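# Rest the wooden block over the well's centre

## Task

Four tables, each carrying one arm, surround a square opening called the well, with nothing but floor beneath it. In the scene frame the well's centre is at x = 0, y = 0 and its edges are parallel to x and y. Approximate arm base positions in metres, with heading in degrees measured counter-clockwise from +x: arm1 x=+0.22 y=+0.56 z=+0.72 heading -90; arm2 x=-0.52 y=+0.50 z=+0.72 heading -90; arm3 x=-0.22 y=-0.56 z=+0.72 heading +90; arm4 x=+0.52 y=-0.50 z=+0.72 heading +90. A ring of wooden sticks already bridges the well. Set the wooden block down so that it rests with its centre over the well's centre. The block and sticks are allowed to overhang the well, and any number of arms may help. It only counts if it stays in place without any robot holding it up. At the end, open the gripper and move the arms away.

## Robot and tools

Robots: arm1, arm2, arm3 and arm4 are identical Kinova Gen3 arms. Each has seven joints, a Robotiq 2F-85 two-finger gripper and a wrist camera. The hand reaches roughly 1.0 m from the joint 1 axis when fully stretched. A fixed room camera, cam_high, looks over the scene.

Frame: one shared scene frame, origin on the floor, +z up. The well centre is at x = 0, y = 0. The hand point is midway between the fingertips. The hand's z axis runs along the fingers, and the fingers open and close along its y axis.

execute_actions: argument "actions" is a list holding either no action or a single one. An action is an object keyed by arm name ("arm1" to "arm4"); each arm entry contains "joints", an object of absolute targets by joint name. These are targets to move to, not offsets. Joint values are in radians, the gripper in metres. Allowed ranges: joint1_rad, joint3_rad, joint5_rad, joint7_rad -69.115 to 69.115; joint2_rad -2.249 to 2.249; joint4_rad -2.579 to 2.579; joint6_rad -2.099 to 2.099; gripper_m 0 to 0.085 (fingertip gap, 0 is closed). Tolerances for "done" are ±0.01 rad for joints and ±0.003 m for the gripper. Any unknown key or out-of-range number rejects the whole call and nothing moves. An empty list just reports state and images. Optional "cameras": a list from arm1_cam_wrist, arm2_cam_wrist, arm3_cam_wrist, arm4_cam_wrist, cam_high, all; omitted, null or ["all"] gives every camera, [] gives none. The "pictures" line lists which camera each returned image comes from.

Joint meanings: joint1 spins the whole arm about its base axis, positive clockwise seen from above; at 0 the arm extends in its base's heading. joint2 is the shoulder: 0 is upright, positive leans forward. joint3 twists the upper arm along its length. joint4 is the elbow: 0 is straight, and with joint3 at 0 a positive value bends in the same sense as positive joint2. joint5 twists the forearm. joint6 is the wrist: 0 is straight, and with joint5 at 0 positive bends like positive joint4. joint7 rolls the hand, positive counter-clockwise viewed from behind it.

Motion: all motions in an action begin together but may finish at different moments; from rest the joints arrive together, and a reversing command halts them together. The hand can swing wide between postures, and after big moves the arm may not yet be at its target when the result arrives. Joints or arms left out of an action may keep driving toward earlier targets.

wait: "seconds" from 0 to 10; commands nothing new and returns the same state and images as an empty action.

zoom_image: "camera" (one of the five names) and "region" [x0, y0, x1, y1] in pixels of that camera's latest full image, top-left is (0, 0), at most 504 by 504 pixels.

finished_scene: "scene" is the current scene's number. It is final; the block must already be resting correctly and stay so. The result reports success and gives the next task.

Result lines: joint_positions gives current joint values. joint_status tells how each commanded motion ended: "done" (often slightly off; resending the same target won't move it); "off_target" (stopped short and may still push); "contact_stop" or "time_out" (target dropped, joint holds where it stopped); "not_followed" when a safety check blocked the arm's targets, shown with a "joint command not followed" line and usually a "cause:" line; the arm may retry those targets with later actions until they pass. The gripper in the same action still executes. on_its_own lists things this call didn't command. A reported stop means later movement calls in the same reply are skipped.

Contact: the arm does not halt on touching things; it keeps pressing and can press hard. The anti-collision check can be late and ignores one arm's gripper against another arm. No line reports robots touching each other. A hard squeeze between robots ends the run; a hard hit may too. Objects touching robots don't count.

Torque fault: if contact torque reaches a joint's load limit (joint1 to joint4: 48 N m, joint5 to joint7: 30.2 N m, including held weight), that arm and its gripper freeze for 10 seconds and skip its remaining commands; joints then hold until given new targets.

Motor heat: holding loads warms motors, even while you are thinking. A MOTOR HOT line appears from 60 °C; at 75 °C the arm's motors brake only weakly and it sags, reported as an OVER-TEMPERATURE FAULT, with "limit_stop_at_motor_heat" on unfinished keys; resend those targets after cooling.

While you think, robots keep holding the last command. Loose objects may get nudged occasionally. Avoid dropping, slipping, slamming or shoving objects, and never knock anything out of the work area, which ends the scene.

Each tool is called after "Request:" as name(argument=value, ...), one argument or row to a line, values as JSON.

## Session

Request:
execute_actions(
  actions=[],
)

Scene clock: 0.00 s.
arm1.joint_positions: joint1_rad=+0.343 joint2_rad=-0.380 joint3_rad=-0.058 joint4_rad=+1.572 joint5_rad=-0.068 joint6_rad=+2.071 joint7_rad=+1.153 gripper_m=+0.085
arm1.joint_status: not commanded
arm1.hand: x=+0.1874 y=+0.4606 z=+1.2962 quat_wxyz=(+0.038, -0.898, -0.434, -0.058) (m; scene frame)
arm2.joint_positions: joint1_rad=+0.324 joint2_rad=-0.430 joint3_rad=-0.093 joint4_rad=+1.511 joint5_rad=-0.081 joint6_rad=+1.939 joint7_rad=+1.545 gripper_m=+0.085
arm2.joint_status: not commanded
arm2.hand: x=-0.5419 y=+0.3655 z=+1.3240 quat_wxyz=(-0.056, -0.766, -0.640, +0.034) (m; scene frame)
arm3.joint_positions: joint1_rad=-0.296 joint2_rad=-0.353 joint3_rad=-0.031 joint4_rad=+1.556 joint5_rad=+0.011 joint6_rad=+1.972 joint7_rad=+1.513 gripper_m=+0.085
arm3.joint_status: not commanded
arm3.hand: x=-0.2318 y=-0.4264 z=+1.3029 quat_wxyz=(-0.003, +0.784, -0.621, +0.016) (m; scene frame)
arm4.joint_positions: joint1_rad=-0.391 joint2_rad=-0.447 joint3_rad=-0.039 joint4_rad=+1.528 joint5_rad=+0.020 joint6_rad=+1.987 joint7_rad=+1.809 gripper_m=+0.085
arm4.joint_status: not commanded
arm4.hand: x=+0.4971 y=-0.3798 z=+1.2692 quat_wxyz=(-0.035, +0.896, -0.443, -0.017) (m; scene frame)
pictures: arm1_cam_wrist, arm2_cam_wrist, arm3_cam_wrist, arm4_cam_wrist, cam_high
Images, in order (width x height): arm1_cam_wrist 504x504, arm2_cam_wrist 504x504, arm3_cam_wrist 504x504, arm4_cam_wrist 504x504, cam_high 504x504.

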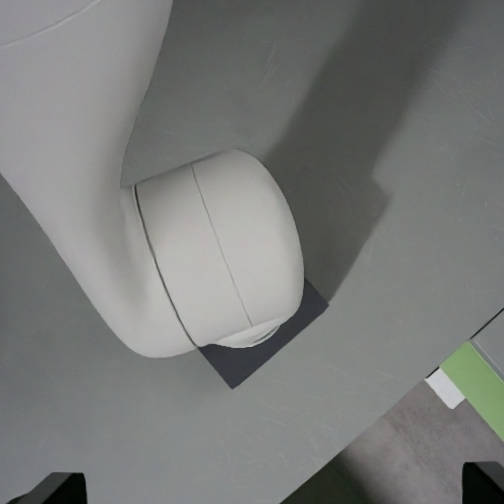

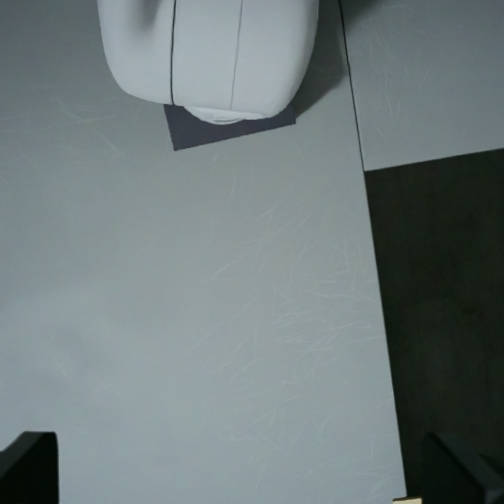

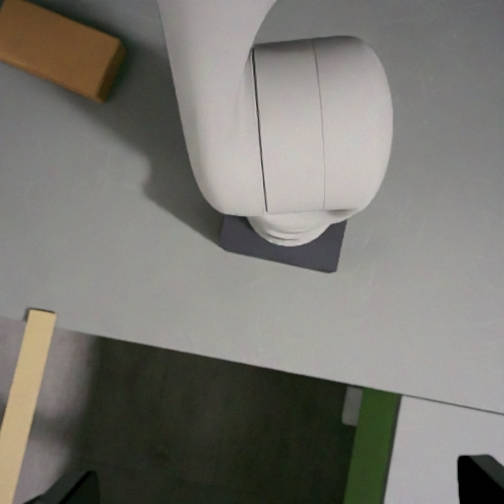

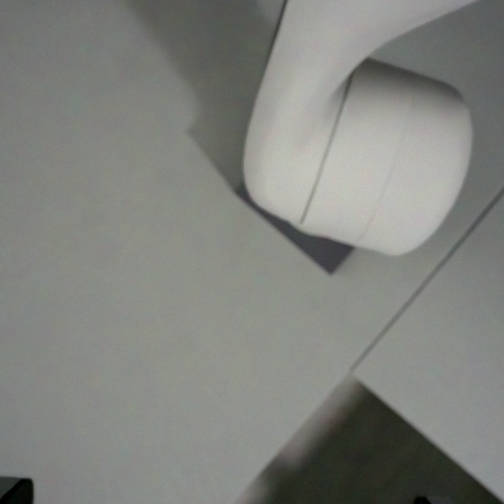

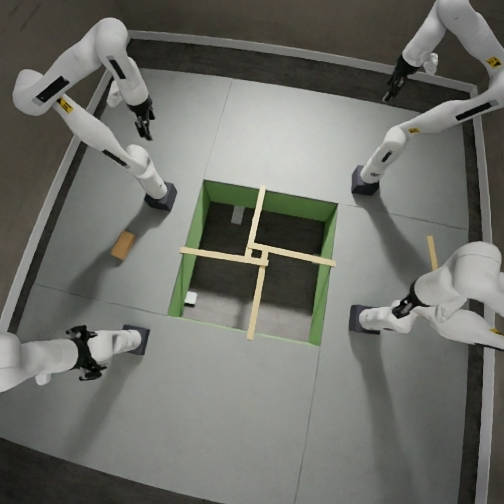

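Request:
zoom_image(
  camera="cam_high",
  region=[90, 160, 370, 360],
)

Request:
zoom_image(
  camera="arm3_cam_wrist",
  region=[0, 0, 252, 252],
)

Region (90, 160, 370, 360) of cam_high's 504x504 image, scaled by 1.800, with more detail than that image has; it fills the top 360 rows of this view, and the rest is white.

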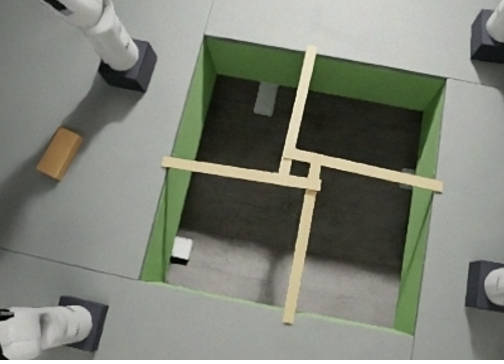

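Region (0, 0, 252, 252) of arm3_cam_wrist's 504x504 image, scaled by 2.000.

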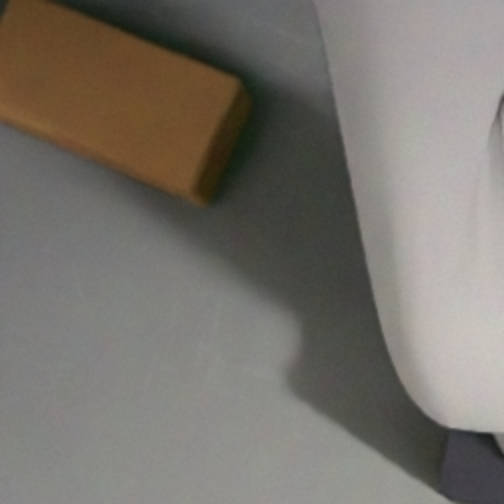

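Request:
execute_actions(
  actions=[
    {"arm3":{"joints":{"joint1_rad":2.03,"joint2_rad":0.284,"joint3_rad":0,"joint4_rad":2.2,"joint5_rad":0,"joint6_rad":0.66}}},
  ],
  cameras=["arm3_cam_wrist","cam_high"],
)

Scene clock: 6.50 s.
arm1.joint_positions: joint1_rad=+0.343 joint2_rad=-0.380 joint3_rad=-0.058 joint4_rad=+1.572 joint5_rad=-0.068 joint6_rad=+2.071 joint7_rad=+1.153 gripper_m=+0.085
arm1.joint_status: not commanded
arm1.hand: x=+0.1874 y=+0.4606 z=+1.2962 quat_wxyz=(+0.038, -0.898, -0.434, -0.058) (m; scene frame)
arm2.joint_positions: joint1_rad=+0.324 joint2_rad=-0.430 joint3_rad=-0.093 joint4_rad=+1.511 joint5_rad=-0.081 joint6_rad=+1.939 joint7_rad=+1.545 gripper_m=+0.085
arm2.joint_status: not commanded
arm2.hand: x=-0.5419 y=+0.3655 z=+1.3240 quat_wxyz=(-0.056, -0.766, -0.640, +0.034) (m; scene frame)
arm3.joint_positions: joint1_rad=+2.030 joint2_rad=+0.284 joint3_rad=+0.000 joint4_rad=+2.200 joint5_rad=+0.000 joint6_rad=+0.660 joint7_rad=+1.513 gripper_m=+0.085
arm3.joint_status: all done
arm3.hand: x=+0.0441 y=-0.7290 z=+0.9466 quat_wxyz=(+0.003, -0.271, -0.963, -0.005) (m; scene frame)
arm4.joint_positions: joint1_rad=-0.391 joint2_rad=-0.447 joint3_rad=-0.039 joint4_rad=+1.528 joint5_rad=+0.020 joint6_rad=+1.987 joint7_rad=+1.809 gripper_m=+0.085
arm4.joint_status: not commanded
arm4.hand: x=+0.4971 y=-0.3798 z=+1.2692 quat_wxyz=(-0.035, +0.896, -0.443, -0.017) (m; scene frame)
pictures: arm3_cam_wrist, cam_high
Images, in order (width x height): arm3_cam_wrist 504x504, cam_high 504x504.

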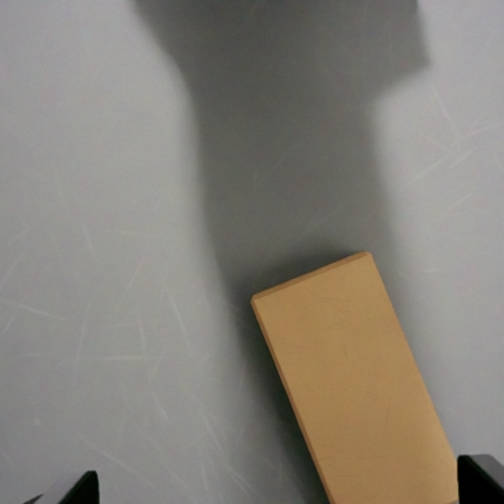

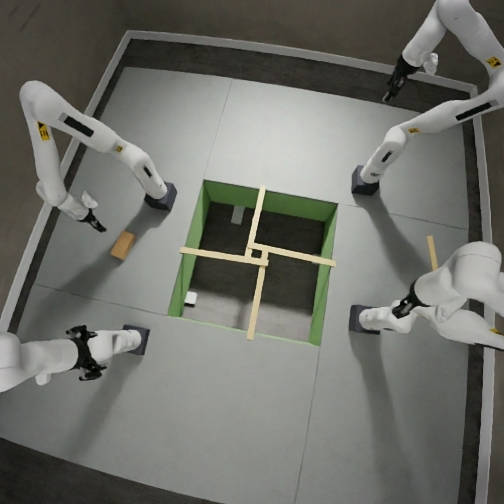

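Request:
execute_actions(
  actions=[
    {"arm3":{"joints":{"joint1_rad":1.84,"joint2_rad":0.44,"joint4_rad":2.2,"joint6_rad":0.50,"joint7_rad":1.70}}},
  ],
  cameras=["arm3_cam_wrist","cam_high"],
)

Scene clock: 8.93 s.
arm1.joint_positions: joint1_rad=+0.343 joint2_rad=-0.380 joint3_rad=-0.058 joint4_rad=+1.572 joint5_rad=-0.068 joint6_rad=+2.071 joint7_rad=+1.153 gripper_m=+0.085
arm1.joint_status: not commanded
arm1.hand: x=+0.1874 y=+0.4606 z=+1.2962 quat_wxyz=(+0.038, -0.898, -0.434, -0.058) (m; scene frame)
arm2.joint_positions: joint1_rad=+0.324 joint2_rad=-0.430 joint3_rad=-0.093 joint4_rad=+1.511 joint5_rad=-0.081 joint6_rad=+1.939 joint7_rad=+1.545 gripper_m=+0.085
arm2.joint_status: not commanded
arm2.hand: x=-0.5419 y=+0.3655 z=+1.3240 quat_wxyz=(-0.056, -0.766, -0.640, +0.034) (m; scene frame)
arm3.joint_positions: joint1_rad=+1.840 joint2_rad=+0.440 joint3_rad=+0.000 joint4_rad=+2.200 joint5_rad=+0.000 joint6_rad=+0.500 joint7_rad=+1.700 gripper_m=+0.085
arm3.joint_status: all done
arm3.hand: x=+0.0916 y=-0.6826 z=+0.8971 quat_wxyz=(+0.000, -0.086, -0.996, -0.005) (m; scene frame)
arm4.joint_positions: joint1_rad=-0.391 joint2_rad=-0.447 joint3_rad=-0.039 joint4_rad=+1.528 joint5_rad=+0.020 joint6_rad=+1.987 joint7_rad=+1.809 gripper_m=+0.085
arm4.joint_status: not commanded
arm4.hand: x=+0.4971 y=-0.3798 z=+1.2692 quat_wxyz=(-0.035, +0.896, -0.443, -0.017) (m; scene frame)
pictures: arm3_cam_wrist, cam_high
Images, in order (width x height): arm3_cam_wrist 504x504, cam_high 504x504.

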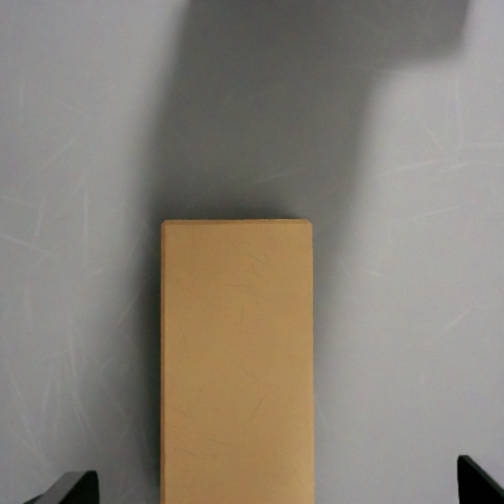

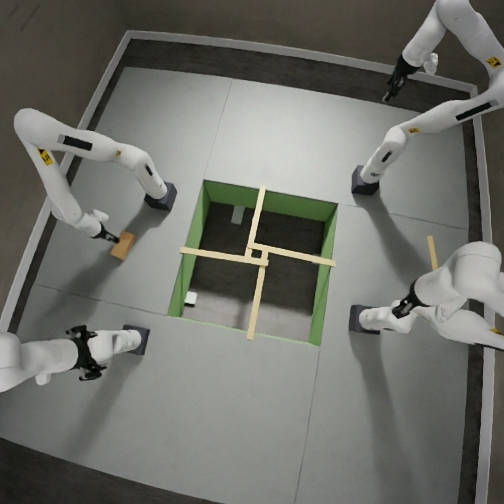

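Request:
execute_actions(
  actions=[
    {"arm3":{"joints":{"joint1_rad":1.884,"joint2_rad":0.62,"joint4_rad":2.27,"joint6_rad":0.252,"joint7_rad":1.744}}},
  ],
  cameras=["arm3_cam_wrist"],
)

Scene clock: 10.77 s.
arm1.joint_positions: joint1_rad=+0.343 joint2_rad=-0.380 joint3_rad=-0.058 joint4_rad=+1.572 joint5_rad=-0.068 joint6_rad=+2.071 joint7_rad=+1.153 gripper_m=+0.085
arm1.joint_status: not commanded
arm1.hand: x=+0.1874 y=+0.4606 z=+1.2962 quat_wxyz=(+0.038, -0.898, -0.434, -0.058) (m; scene frame)
arm2.joint_positions: joint1_rad=+0.324 joint2_rad=-0.430 joint3_rad=-0.093 joint4_rad=+1.511 joint5_rad=-0.081 joint6_rad=+1.939 joint7_rad=+1.545 gripper_m=+0.085
arm2.joint_status: not commanded
arm2.hand: x=-0.5419 y=+0.3655 z=+1.3240 quat_wxyz=(-0.056, -0.766, -0.640, +0.034) (m; scene frame)
arm3.joint_positions: joint1_rad=+1.884 joint2_rad=+0.620 joint3_rad=+0.000 joint4_rad=+2.270 joint5_rad=+0.000 joint6_rad=+0.252 joint7_rad=+1.744 gripper_m=+0.085
arm3.joint_status: all done
arm3.hand: x=+0.0783 y=-0.6925 z=+0.8300 quat_wxyz=(+0.001, -0.086, -0.996, -0.005) (m; scene frame)
arm4.joint_positions: joint1_rad=-0.391 joint2_rad=-0.447 joint3_rad=-0.039 joint4_rad=+1.528 joint5_rad=+0.020 joint6_rad=+1.987 joint7_rad=+1.809 gripper_m=+0.085
arm4.joint_status: not commanded
arm4.hand: x=+0.4971 y=-0.3798 z=+1.2692 quat_wxyz=(-0.035, +0.896, -0.443, -0.017) (m; scene frame)
pictures: arm3_cam_wrist
Images, in order (width x height): arm3_cam_wrist 504x504.

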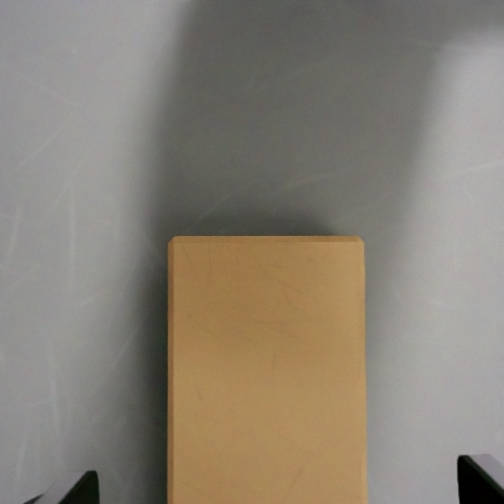

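Request:
execute_actions(
  actions=[
    {"arm3":{"joints":{"joint2_rad":0.836,"joint4_rad":2.272,"joint6_rad":0.034}}},
  ],
  cameras=["arm3_cam_wrist","cam_high"],
)

Request:
zoom_image(
  camera="cam_high",
  region=[70, 190, 190, 290],
)

Scene clock: 12.63 s.
arm1.joint_positions: joint1_rad=+0.343 joint2_rad=-0.380 joint3_rad=-0.058 joint4_rad=+1.572 joint5_rad=-0.068 joint6_rad=+2.071 joint7_rad=+1.153 gripper_m=+0.085
arm1.joint_status: not commanded
arm1.hand: x=+0.1874 y=+0.4606 z=+1.2962 quat_wxyz=(+0.038, -0.898, -0.434, -0.058) (m; scene frame)
arm2.joint_positions: joint1_rad=+0.324 joint2_rad=-0.430 joint3_rad=-0.093 joint4_rad=+1.511 joint5_rad=-0.081 joint6_rad=+1.939 joint7_rad=+1.545 gripper_m=+0.085
arm2.joint_status: not commanded
arm2.hand: x=-0.5419 y=+0.3655 z=+1.3240 quat_wxyz=(-0.056, -0.766, -0.640, +0.034) (m; scene frame)
arm3.joint_positions: joint1_rad=+1.884 joint2_rad=+0.836 joint3_rad=+0.000 joint4_rad=+2.272 joint5_rad=+0.000 joint6_rad=+0.034 joint7_rad=+1.744 gripper_m=+0.085
arm3.joint_status: all done
arm3.hand: x=+0.0783 y=-0.6918 z=+0.7599 quat_wxyz=(+0.001, -0.086, -0.996, -0.005) (m; scene frame)
arm4.joint_positions: joint1_rad=-0.391 joint2_rad=-0.447 joint3_rad=-0.039 joint4_rad=+1.528 joint5_rad=+0.020 joint6_rad=+1.987 joint7_rad=+1.809 gripper_m=+0.085
arm4.joint_status: not commanded
arm4.hand: x=+0.4971 y=-0.3798 z=+1.2692 quat_wxyz=(-0.035, +0.896, -0.443, -0.017) (m; scene frame)
pictures: arm3_cam_wrist, cam_high
Images, in order (width x height): arm3_cam_wrist 504x504, cam_high 504x504.

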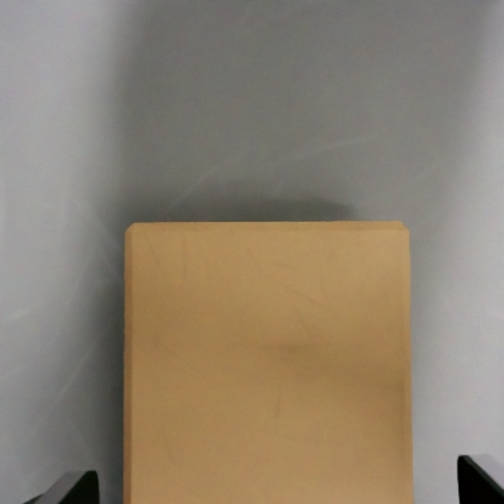

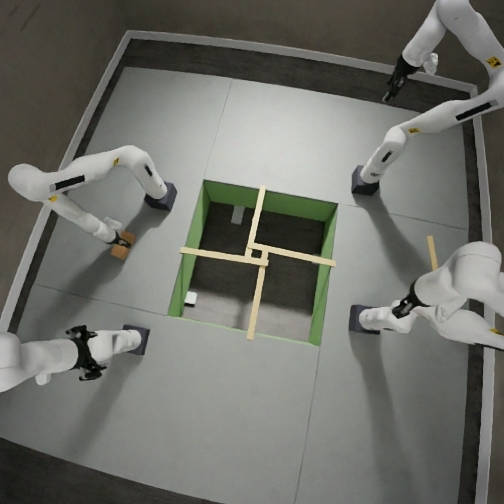

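Region (70, 190, 190, 290) of cam_high's 504x504 image, scaled by 4.200, with more detail than that image has.

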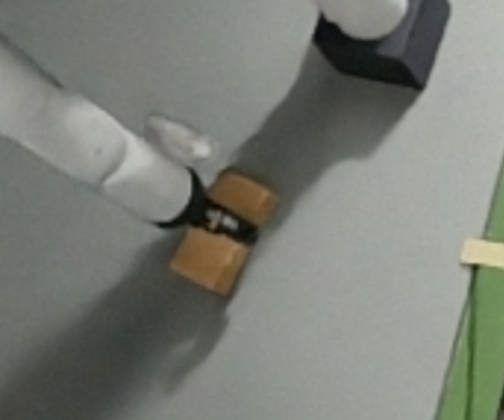

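Request:
execute_actions(
  actions=[
    {"arm3":{"joints":{"joint2_rad":0.898,"joint4_rad":2.2635,"joint6_rad":-0.02}}},
  ],
  cameras=["arm3_cam_wrist"],
)

Request:
execute_actions(
  actions=[
    {"arm3":{"joints":{"gripper_m":0.0}}},
  ],
  cameras=["arm3_cam_wrist"],
)

Scene clock: 13.90 s.
arm1.joint_positions: joint1_rad=+0.343 joint2_rad=-0.380 joint3_rad=-0.058 joint4_rad=+1.572 joint5_rad=-0.068 joint6_rad=+2.071 joint7_rad=+1.153 gripper_m=+0.085
arm1.joint_status: not commanded
arm1.hand: x=+0.1874 y=+0.4606 z=+1.2962 quat_wxyz=(+0.038, -0.898, -0.434, -0.058) (m; scene frame)
arm2.joint_positions: joint1_rad=+0.324 joint2_rad=-0.430 joint3_rad=-0.093 joint4_rad=+1.511 joint5_rad=-0.081 joint6_rad=+1.939 joint7_rad=+1.545 gripper_m=+0.085
arm2.joint_status: not commanded
arm2.hand: x=-0.5419 y=+0.3655 z=+1.3240 quat_wxyz=(-0.056, -0.766, -0.640, +0.034) (m; scene frame)
arm3.joint_positions: joint1_rad=+1.884 joint2_rad=+0.898 joint3_rad=+0.000 joint4_rad=+2.264 joint5_rad=+0.000 joint6_rad=-0.020 joint7_rad=+1.744 gripper_m=+0.085
arm3.joint_status: all done
arm3.hand: x=+0.0785 y=-0.6917 z=+0.7399 quat_wxyz=(+0.000, -0.086, -0.996, -0.005) (m; scene frame)
arm4.joint_positions: joint1_rad=-0.391 joint2_rad=-0.447 joint3_rad=-0.039 joint4_rad=+1.528 joint5_rad=+0.020 joint6_rad=+1.987 joint7_rad=+1.809 gripper_m=+0.085
arm4.joint_status: not commanded
arm4.hand: x=+0.4971 y=-0.3798 z=+1.2692 quat_wxyz=(-0.035, +0.896, -0.443, -0.017) (m; scene frame)
pictures: arm3_cam_wrist
Images, in order (width x height): arm3_cam_wrist 504x504.

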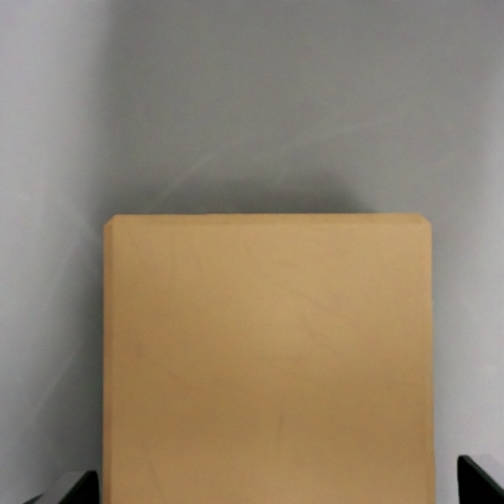

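Scene clock: 15.00 s.
arm1.joint_positions: joint1_rad=+0.343 joint2_rad=-0.380 joint3_rad=-0.058 joint4_rad=+1.572 joint5_rad=-0.068 joint6_rad=+2.071 joint7_rad=+1.153 gripper_m=+0.085
arm1.joint_status: not commanded
arm1.hand: x=+0.1874 y=+0.4606 z=+1.2962 quat_wxyz=(+0.038, -0.898, -0.434, -0.058) (m; scene frame)
arm2.joint_positions: joint1_rad=+0.324 joint2_rad=-0.430 joint3_rad=-0.093 joint4_rad=+1.511 joint5_rad=-0.081 joint6_rad=+1.939 joint7_rad=+1.545 gripper_m=+0.085
arm2.joint_status: not commanded
arm2.hand: x=-0.5419 y=+0.3655 z=+1.3240 quat_wxyz=(-0.056, -0.766, -0.640, +0.034) (m; scene frame)
arm3.joint_positions: joint1_rad=+1.884 joint2_rad=+0.894 joint3_rad=+0.001 joint4_rad=+2.265 joint5_rad=+0.000 joint6_rad=-0.019 joint7_rad=+1.744 gripper_m=+0.068
arm3.joint_status: gripper_m off_target (ended at +0.068, target +0.000)
arm3.hand: x=+0.0786 y=-0.6921 z=+0.7410 quat_wxyz=(+0.000, -0.086, -0.996, -0.005) (m; scene frame)
arm4.joint_positions: joint1_rad=-0.391 joint2_rad=-0.447 joint3_rad=-0.039 joint4_rad=+1.528 joint5_rad=+0.020 joint6_rad=+1.987 joint7_rad=+1.809 gripper_m=+0.085
arm4.joint_status: not commanded
arm4.hand: x=+0.4971 y=-0.3798 z=+1.2692 quat_wxyz=(-0.035, +0.896, -0.443, -0.017) (m; scene frame)
pictures: arm3_cam_wrist
Images, in order (width x height): arm3_cam_wrist 504x504.

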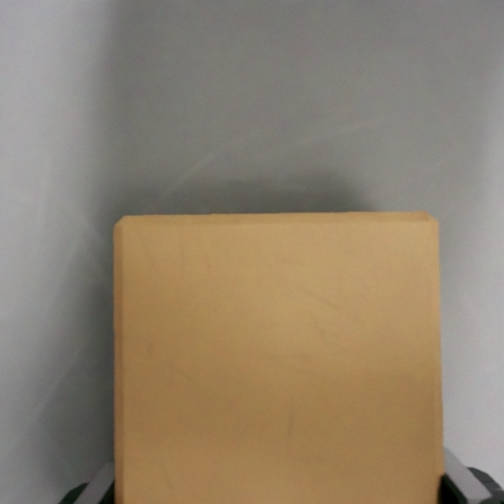

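Request:
execute_actions(
  actions=[
    {"arm3":{"joints":{"joint2_rad":0.43,"joint4_rad":2.23,"joint6_rad":0.48}}},
  ],
  cameras=["arm3_cam_wrist","cam_high"],
)

Scene clock: 17.03 s.
arm1.joint_positions: joint1_rad=+0.343 joint2_rad=-0.380 joint3_rad=-0.058 joint4_rad=+1.572 joint5_rad=-0.068 joint6_rad=+2.071 joint7_rad=+1.153 gripper_m=+0.085
arm1.joint_status: not commanded
arm1.hand: x=+0.1874 y=+0.4606 z=+1.2962 quat_wxyz=(+0.038, -0.898, -0.434, -0.058) (m; scene frame)
arm2.joint_positions: joint1_rad=+0.324 joint2_rad=-0.430 joint3_rad=-0.093 joint4_rad=+1.511 joint5_rad=-0.081 joint6_rad=+1.939 joint7_rad=+1.545 gripper_m=+0.085
arm2.joint_status: not commanded
arm2.hand: x=-0.5419 y=+0.3655 z=+1.3240 quat_wxyz=(-0.056, -0.766, -0.640, +0.034) (m; scene frame)
arm3.joint_positions: joint1_rad=+1.884 joint2_rad=+0.431 joint3_rad=+0.000 joint4_rad=+2.230 joint5_rad=+0.000 joint6_rad=+0.480 joint7_rad=+1.744 gripper_m=+0.068
arm3.joint_status: all done
arm3.hand: x=+0.0767 y=-0.6927 z=+0.8953 quat_wxyz=(+0.000, -0.086, -0.996, -0.005) (m; scene frame)
arm4.joint_positions: joint1_rad=-0.391 joint2_rad=-0.447 joint3_rad=-0.039 joint4_rad=+1.528 joint5_rad=+0.020 joint6_rad=+1.987 joint7_rad=+1.809 gripper_m=+0.085
arm4.joint_status: not commanded
arm4.hand: x=+0.4971 y=-0.3798 z=+1.2692 quat_wxyz=(-0.035, +0.896, -0.443, -0.017) (m; scene frame)
pictures: arm3_cam_wrist, cam_high
Images, in order (width x height): arm3_cam_wrist 504x504, cam_high 504x504.

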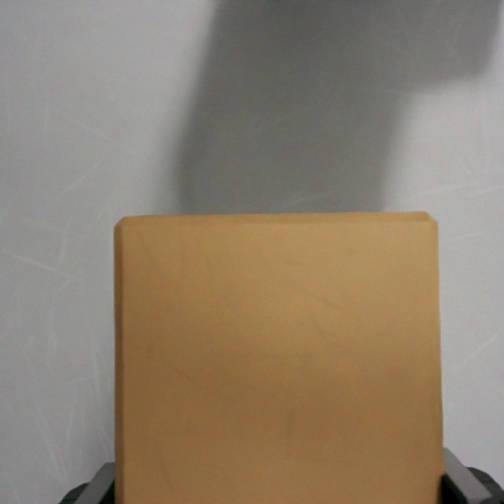

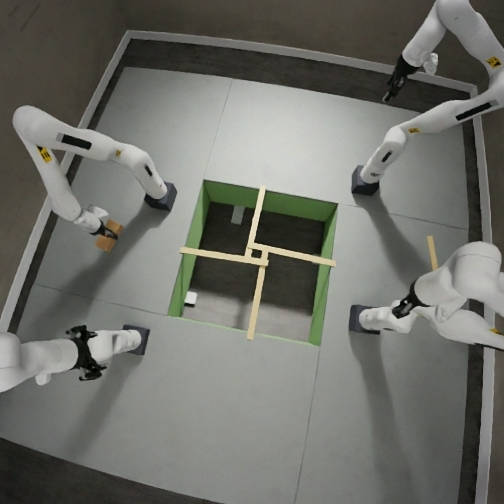

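Request:
execute_actions(
  actions=[
    {"arm3":{"joints":{"joint1_rad":0.27,"joint2_rad":0.896,"joint4_rad":1.191,"joint6_rad":1.055,"joint7_rad":1.875}}},
  ],
  cameras=["arm3_cam_wrist","cam_high"],
)

Request:
zoom_image(
  camera="cam_high",
  region=[160, 170, 350, 350],
)

Scene clock: 20.77 s.
arm1.joint_positions: joint1_rad=+0.343 joint2_rad=-0.380 joint3_rad=-0.058 joint4_rad=+1.572 joint5_rad=-0.068 joint6_rad=+2.071 joint7_rad=+1.153 gripper_m=+0.085
arm1.joint_status: not commanded
arm1.hand: x=+0.1874 y=+0.4606 z=+1.2962 quat_wxyz=(+0.038, -0.898, -0.434, -0.058) (m; scene frame)
arm2.joint_positions: joint1_rad=+0.324 joint2_rad=-0.430 joint3_rad=-0.093 joint4_rad=+1.511 joint5_rad=-0.081 joint6_rad=+1.939 joint7_rad=+1.545 gripper_m=+0.085
arm2.joint_status: not commanded
arm2.hand: x=-0.5419 y=+0.3655 z=+1.3240 quat_wxyz=(-0.056, -0.766, -0.640, +0.034) (m; scene frame)
arm3.joint_positions: joint1_rad=+0.270 joint2_rad=+0.898 joint3_rad=+0.000 joint4_rad=+1.192 joint5_rad=+0.000 joint6_rad=+1.055 joint7_rad=+1.875 gripper_m=+0.068
arm3.joint_status: all done
arm3.hand: x=-0.0147 y=+0.0056 z=+0.9057 quat_wxyz=(-0.002, +0.708, -0.706, -0.003) (m; scene frame)
arm4.joint_positions: joint1_rad=-0.391 joint2_rad=-0.447 joint3_rad=-0.039 joint4_rad=+1.528 joint5_rad=+0.020 joint6_rad=+1.987 joint7_rad=+1.809 gripper_m=+0.085
arm4.joint_status: not commanded
arm4.hand: x=+0.4971 y=-0.3798 z=+1.2692 quat_wxyz=(-0.035, +0.896, -0.443, -0.017) (m; scene frame)
pictures: arm3_cam_wrist, cam_high
Images, in order (width x height): arm3_cam_wrist 504x504, cam_high 504x504.

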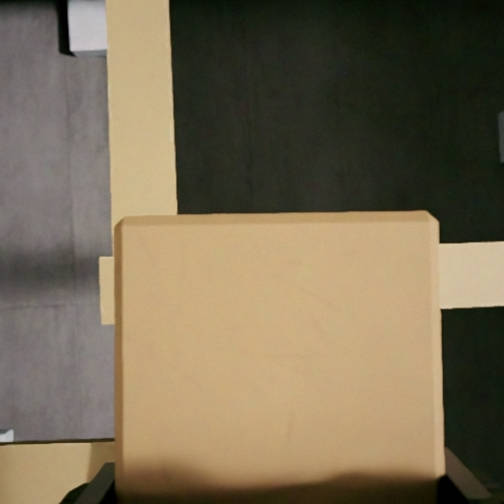

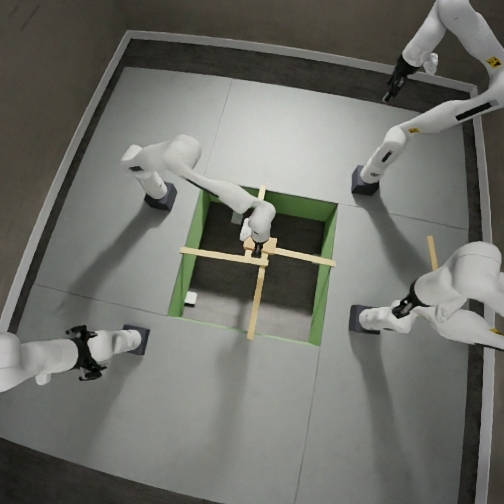

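Region (160, 170, 350, 350) of cam_high's 504x504 image, scaled by 2.653, with more detail than that image has; it fills the top 477 rows of this view, and the rest is white.

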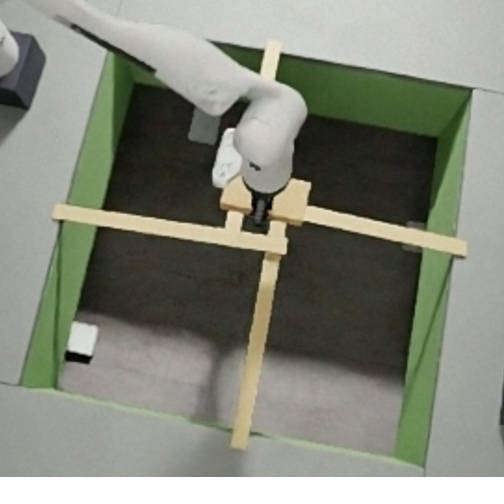

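Request:
execute_actions(
  actions=[
    {"arm3":{"joints":{"joint1_rad":0.297,"joint2_rad":1.022,"joint4_rad":1.236,"joint6_rad":0.883,"joint7_rad":1.90}}},
  ],
  cameras=["arm3_cam_wrist","cam_high"],
)

Request:
zoom_image(
  camera="cam_high",
  region=[200, 200, 320, 300],
)

Scene clock: 23.07 s.
arm1.joint_positions: joint1_rad=+0.343 joint2_rad=-0.380 joint3_rad=-0.058 joint4_rad=+1.572 joint5_rad=-0.068 joint6_rad=+2.071 joint7_rad=+1.153 gripper_m=+0.085
arm1.joint_status: not commanded
arm1.hand: x=+0.1874 y=+0.4606 z=+1.2962 quat_wxyz=(+0.038, -0.898, -0.434, -0.058) (m; scene frame)
arm2.joint_positions: joint1_rad=+0.324 joint2_rad=-0.430 joint3_rad=-0.093 joint4_rad=+1.511 joint5_rad=-0.081 joint6_rad=+1.939 joint7_rad=+1.545 gripper_m=+0.085
arm2.joint_status: not commanded
arm2.hand: x=-0.5419 y=+0.3655 z=+1.3240 quat_wxyz=(-0.056, -0.766, -0.640, +0.034) (m; scene frame)
arm3.joint_positions: joint1_rad=+0.297 joint2_rad=+1.024 joint3_rad=+0.000 joint4_rad=+1.237 joint5_rad=+0.000 joint6_rad=+0.883 joint7_rad=+1.900 gripper_m=+0.068
arm3.joint_status: all done
arm3.hand: x=+0.0005 y=+0.0011 z=+0.8181 quat_wxyz=(-0.003, +0.707, -0.707, -0.003) (m; scene frame)
arm4.joint_positions: joint1_rad=-0.391 joint2_rad=-0.447 joint3_rad=-0.039 joint4_rad=+1.528 joint5_rad=+0.020 joint6_rad=+1.987 joint7_rad=+1.809 gripper_m=+0.085
arm4.joint_status: not commanded
arm4.hand: x=+0.4971 y=-0.3798 z=+1.2692 quat_wxyz=(-0.035, +0.896, -0.443, -0.017) (m; scene frame)
pictures: arm3_cam_wrist, cam_high
Images, in order (width x height): arm3_cam_wrist 504x504, cam_high 504x504.

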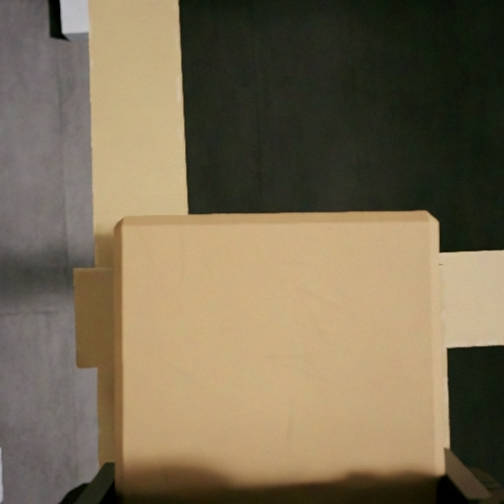

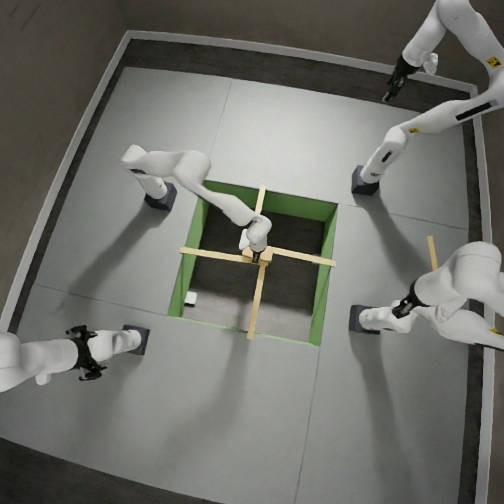

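Region (200, 200, 320, 300) of cam_high's 504x504 image, scaled by 4.200, with more detail than that image has.

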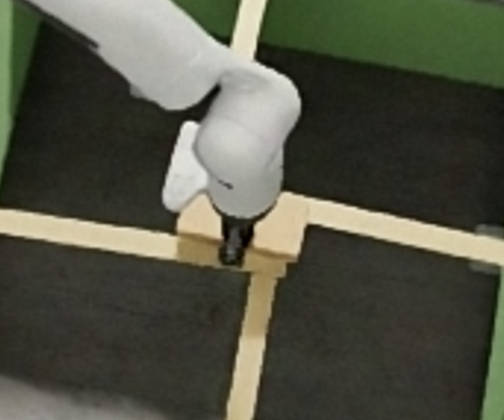

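Request:
execute_actions(
  actions=[
    {"arm3":{"joints":{"joint2_rad":1.038,"joint4_rad":1.24,"joint6_rad":0.864}}},
  ],
  cameras=["arm3_cam_wrist","cam_high"],
)

Request:
zoom_image(
  camera="cam_high",
  region=[220, 225, 300, 285],
)

Scene clock: 24.27 s.
arm1.joint_positions: joint1_rad=+0.343 joint2_rad=-0.380 joint3_rad=-0.058 joint4_rad=+1.572 joint5_rad=-0.068 joint6_rad=+2.071 joint7_rad=+1.153 gripper_m=+0.085
arm1.joint_status: not commanded
arm1.hand: x=+0.1874 y=+0.4606 z=+1.2962 quat_wxyz=(+0.038, -0.898, -0.434, -0.058) (m; scene frame)
arm2.joint_positions: joint1_rad=+0.324 joint2_rad=-0.430 joint3_rad=-0.093 joint4_rad=+1.511 joint5_rad=-0.081 joint6_rad=+1.939 joint7_rad=+1.545 gripper_m=+0.085
arm2.joint_status: not commanded
arm2.hand: x=-0.5419 y=+0.3655 z=+1.3240 quat_wxyz=(-0.056, -0.766, -0.640, +0.034) (m; scene frame)
arm3.joint_positions: joint1_rad=+0.297 joint2_rad=+1.040 joint3_rad=+0.000 joint4_rad=+1.241 joint5_rad=+0.000 joint6_rad=+0.864 joint7_rad=+1.900 gripper_m=+0.068
arm3.joint_status: all done
arm3.hand: x=+0.0002 y=+0.0004 z=+0.8075 quat_wxyz=(-0.002, +0.707, -0.707, -0.003) (m; scene frame)
arm4.joint_positions: joint1_rad=-0.391 joint2_rad=-0.447 joint3_rad=-0.039 joint4_rad=+1.528 joint5_rad=+0.020 joint6_rad=+1.987 joint7_rad=+1.809 gripper_m=+0.085
arm4.joint_status: not commanded
arm4.hand: x=+0.4971 y=-0.3798 z=+1.2692 quat_wxyz=(-0.035, +0.896, -0.443, -0.017) (m; scene frame)
pictures: arm3_cam_wrist, cam_high
Images, in order (width x height): arm3_cam_wrist 504x504, cam_high 504x504.

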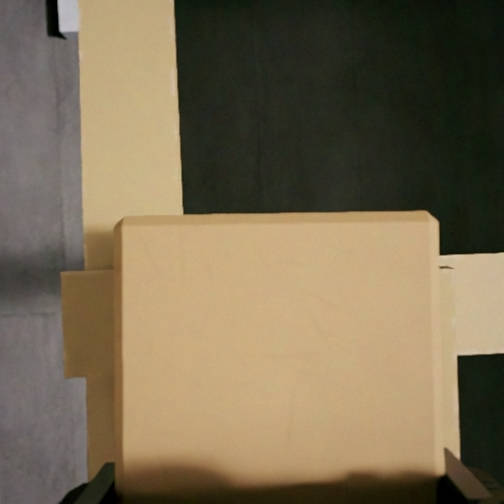

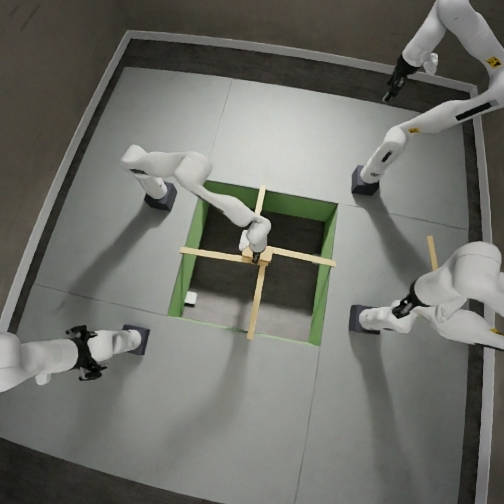

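Region (220, 225, 300, 285) of cam_high's 504x504 image, scaled by 6.300, with more detail than that image has; it fills the top 378 rows of this view, and the rest is white.

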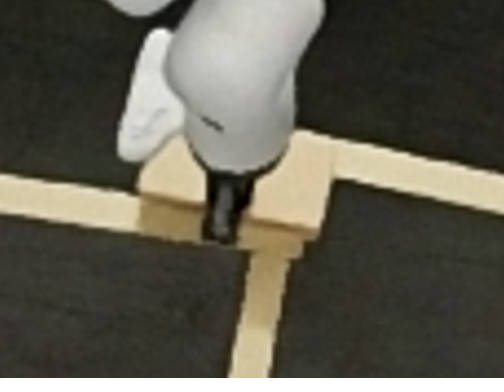

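Request:
execute_actions(
  actions=[
    {"arm3":{"joints":{"joint2_rad":1.053,"joint4_rad":1.243,"joint6_rad":0.845}}},
  ],
  cameras=["arm3_cam_wrist"],
)

Scene clock: 25.20 s.
arm1.joint_positions: joint1_rad=+0.343 joint2_rad=-0.380 joint3_rad=-0.058 joint4_rad=+1.572 joint5_rad=-0.068 joint6_rad=+2.071 joint7_rad=+1.153 gripper_m=+0.085
arm1.joint_status: not commanded
arm1.hand: x=+0.1874 y=+0.4606 z=+1.2962 quat_wxyz=(+0.038, -0.898, -0.434, -0.058) (m; scene frame)
arm2.joint_positions: joint1_rad=+0.324 joint2_rad=-0.430 joint3_rad=-0.093 joint4_rad=+1.511 joint5_rad=-0.081 joint6_rad=+1.939 joint7_rad=+1.545 gripper_m=+0.085
arm2.joint_status: not commanded
arm2.hand: x=-0.5419 y=+0.3655 z=+1.3240 quat_wxyz=(-0.056, -0.766, -0.640, +0.034) (m; scene frame)
arm3.joint_positions: joint1_rad=+0.297 joint2_rad=+1.048 joint3_rad=+0.000 joint4_rad=+1.243 joint5_rad=+0.000 joint6_rad=+0.848 joint7_rad=+1.900 gripper_m=+0.068
arm3.joint_status: all done
arm3.hand: x=+0.0005 y=+0.0019 z=+0.8021 quat_wxyz=(-0.005, +0.707, -0.707, -0.005) (m; scene frame)
arm4.joint_positions: joint1_rad=-0.391 joint2_rad=-0.447 joint3_rad=-0.039 joint4_rad=+1.528 joint5_rad=+0.020 joint6_rad=+1.987 joint7_rad=+1.809 gripper_m=+0.085
arm4.joint_status: not commanded
arm4.hand: x=+0.4971 y=-0.3798 z=+1.2692 quat_wxyz=(-0.035, +0.896, -0.443, -0.017) (m; scene frame)
pictures: arm3_cam_wrist
Images, in order (width x height): arm3_cam_wrist 504x504.

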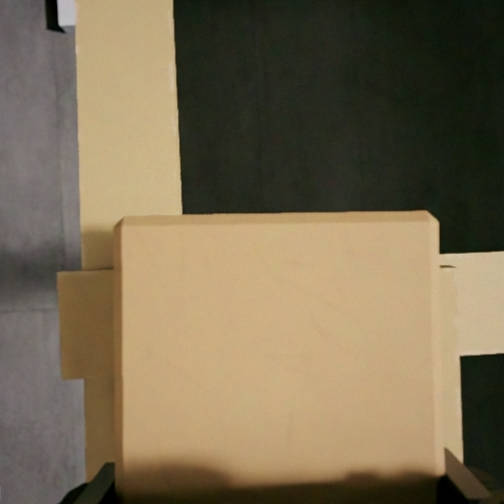

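Contact. Ease off slightly and release.

Request:
execute_actions(
  actions=[
    {"arm3":{"joints":{"joint2_rad":1.046,"gripper_m":0.085}}},
  ],
  cameras=["arm3_cam_wrist","cam_high"],
)

Request:
execute_actions(
  actions=[
    {"arm3":{"joints":{"joint2_rad":0.85,"joint4_rad":1.16,"joint6_rad":1.13}}},
  ],
  cameras=["arm3_cam_wrist","cam_high"],
)

Scene clock: 26.77 s.
arm1.joint_positions: joint1_rad=+0.343 joint2_rad=-0.380 joint3_rad=-0.058 joint4_rad=+1.572 joint5_rad=-0.068 joint6_rad=+2.071 joint7_rad=+1.153 gripper_m=+0.085
arm1.joint_status: not commanded
arm1.hand: x=+0.1874 y=+0.4606 z=+1.2962 quat_wxyz=(+0.038, -0.898, -0.434, -0.058) (m; scene frame)
arm2.joint_positions: joint1_rad=+0.324 joint2_rad=-0.430 joint3_rad=-0.093 joint4_rad=+1.511 joint5_rad=-0.081 joint6_rad=+1.939 joint7_rad=+1.545 gripper_m=+0.085
arm2.joint_status: not commanded
arm2.hand: x=-0.5419 y=+0.3655 z=+1.3240 quat_wxyz=(-0.056, -0.766, -0.640, +0.034) (m; scene frame)
arm3.joint_positions: joint1_rad=+0.297 joint2_rad=+1.046 joint3_rad=+0.000 joint4_rad=+1.243 joint5_rad=+0.000 joint6_rad=+0.845 joint7_rad=+1.900 gripper_m=+0.085
arm3.joint_status: all done
arm3.hand: x=+0.0012 y=+0.0031 z=+0.8033 quat_wxyz=(-0.007, +0.707, -0.707, -0.005) (m; scene frame)
arm4.joint_positions: joint1_rad=-0.391 joint2_rad=-0.447 joint3_rad=-0.039 joint4_rad=+1.528 joint5_rad=+0.020 joint6_rad=+1.987 joint7_rad=+1.809 gripper_m=+0.085
arm4.joint_status: not commanded
arm4.hand: x=+0.4971 y=-0.3798 z=+1.2692 quat_wxyz=(-0.035, +0.896, -0.443, -0.017) (m; scene frame)
pictures: arm3_cam_wrist, cam_high
Images, in order (width x height): arm3_cam_wrist 504x504, cam_high 504x504.

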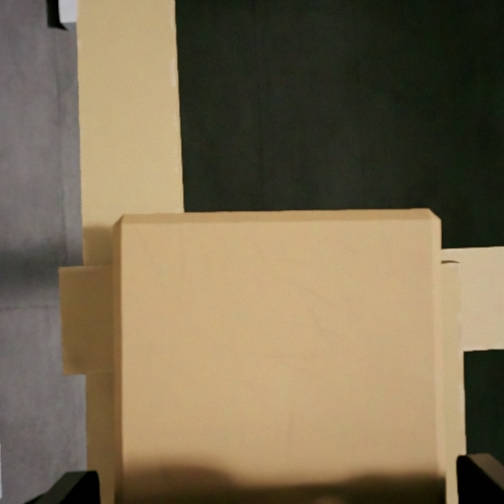

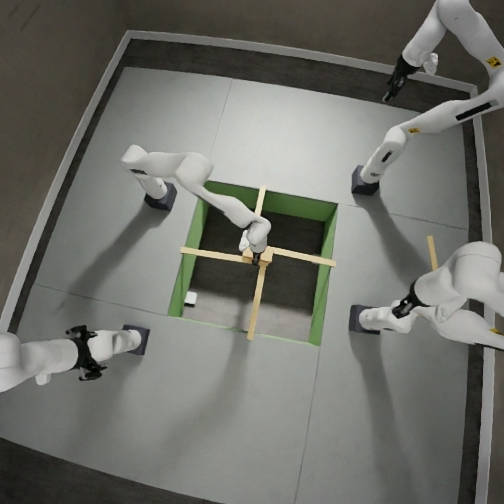

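Scene clock: 27.97 s.
arm1.joint_positions: joint1_rad=+0.343 joint2_rad=-0.380 joint3_rad=-0.058 joint4_rad=+1.572 joint5_rad=-0.068 joint6_rad=+2.071 joint7_rad=+1.153 gripper_m=+0.085
arm1.joint_status: not commanded
arm1.hand: x=+0.1874 y=+0.4606 z=+1.2962 quat_wxyz=(+0.038, -0.898, -0.434, -0.058) (m; scene frame)
arm2.joint_positions: joint1_rad=+0.324 joint2_rad=-0.430 joint3_rad=-0.093 joint4_rad=+1.511 joint5_rad=-0.081 joint6_rad=+1.939 joint7_rad=+1.545 gripper_m=+0.085
arm2.joint_status: not commanded
arm2.hand: x=-0.5419 y=+0.3655 z=+1.3240 quat_wxyz=(-0.056, -0.766, -0.640, +0.034) (m; scene frame)
arm3.joint_positions: joint1_rad=+0.297 joint2_rad=+0.850 joint3_rad=+0.000 joint4_rad=+1.160 joint5_rad=+0.000 joint6_rad=+1.130 joint7_rad=+1.900 gripper_m=+0.085
arm3.joint_status: all done
arm3.hand: x=+0.0005 y=-0.0003 z=+0.9433 quat_wxyz=(-0.004, +0.707, -0.707, -0.004) (m; scene frame)
arm4.joint_positions: joint1_rad=-0.391 joint2_rad=-0.447 joint3_rad=-0.039 joint4_rad=+1.528 joint5_rad=+0.020 joint6_rad=+1.987 joint7_rad=+1.809 gripper_m=+0.085
arm4.joint_status: not commanded
arm4.hand: x=+0.4971 y=-0.3798 z=+1.2692 quat_wxyz=(-0.035, +0.896, -0.443, -0.017) (m; scene frame)
pictures: arm3_cam_wrist, cam_high
Images, in order (width x height): arm3_cam_wrist 504x504, cam_high 504x504.

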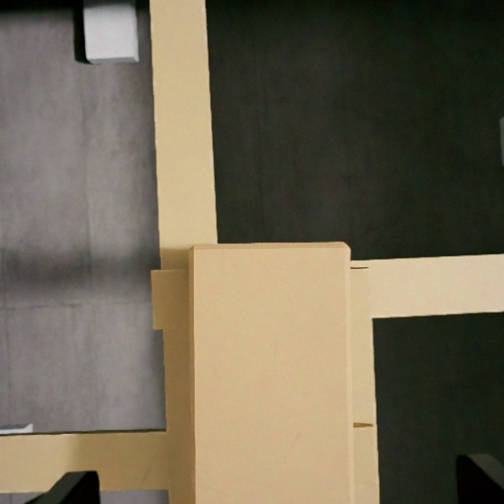

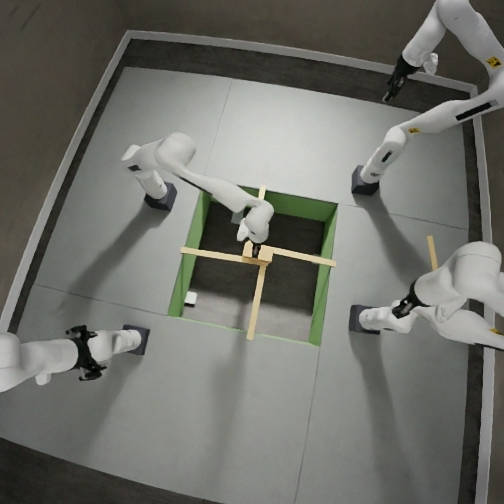

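Request:
execute_actions(
  actions=[
    {"arm3":{"joints":{"joint1_rad":-0.3,"joint2_rad":-0.1,"joint4_rad":1.6,"joint6_rad":1.6}}},
  ],
  cameras=["cam_high"],
)

Request:
zoom_image(
  camera="cam_high",
  region=[215, 215, 305, 295],
)

Scene clock: 30.73 s.
arm1.joint_positions: joint1_rad=+0.343 joint2_rad=-0.380 joint3_rad=-0.058 joint4_rad=+1.572 joint5_rad=-0.068 joint6_rad=+2.071 joint7_rad=+1.153 gripper_m=+0.085
arm1.joint_status: not commanded
arm1.hand: x=+0.1874 y=+0.4606 z=+1.2962 quat_wxyz=(+0.038, -0.898, -0.434, -0.058) (m; scene frame)
arm2.joint_positions: joint1_rad=+0.324 joint2_rad=-0.430 joint3_rad=-0.093 joint4_rad=+1.511 joint5_rad=-0.081 joint6_rad=+1.939 joint7_rad=+1.545 gripper_m=+0.085
arm2.joint_status: not commanded
arm2.hand: x=-0.5419 y=+0.3655 z=+1.3240 quat_wxyz=(-0.056, -0.766, -0.640, +0.034) (m; scene frame)
arm3.joint_positions: joint1_rad=-0.300 joint2_rad=-0.100 joint3_rad=+0.000 joint4_rad=+1.600 joint5_rad=+0.000 joint6_rad=+1.600 joint7_rad=+1.900 gripper_m=+0.085
arm3.joint_status: all done
arm3.hand: x=-0.2685 y=-0.2835 z=+1.2374 quat_wxyz=(-0.020, +0.884, -0.467, -0.017) (m; scene frame)
arm4.joint_positions: joint1_rad=-0.391 joint2_rad=-0.447 joint3_rad=-0.039 joint4_rad=+1.528 joint5_rad=+0.020 joint6_rad=+1.987 joint7_rad=+1.809 gripper_m=+0.085
arm4.joint_status: not commanded
arm4.hand: x=+0.4971 y=-0.3798 z=+1.2692 quat_wxyz=(-0.035, +0.896, -0.443, -0.017) (m; scene frame)
pictures: cam_high
Images, in order (width x height): cam_high 504x504.

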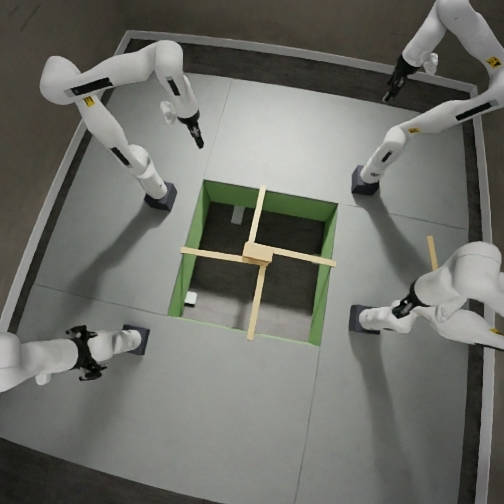

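Region (215, 215, 305, 295) of cam_high's 504x504 image, scaled by 5.600, with more detail than that image has.

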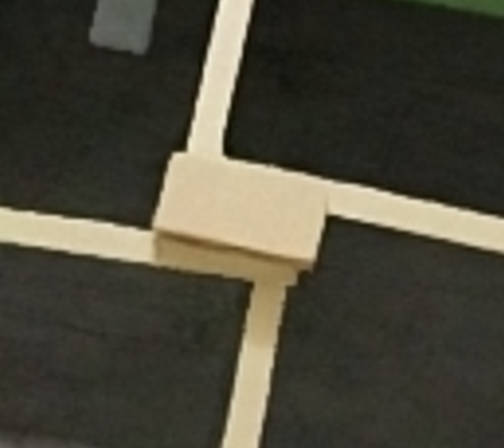

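Symmetric on the ring.

Request:
finished_scene(
  scene=1,
)

The scene is finished: the task was done.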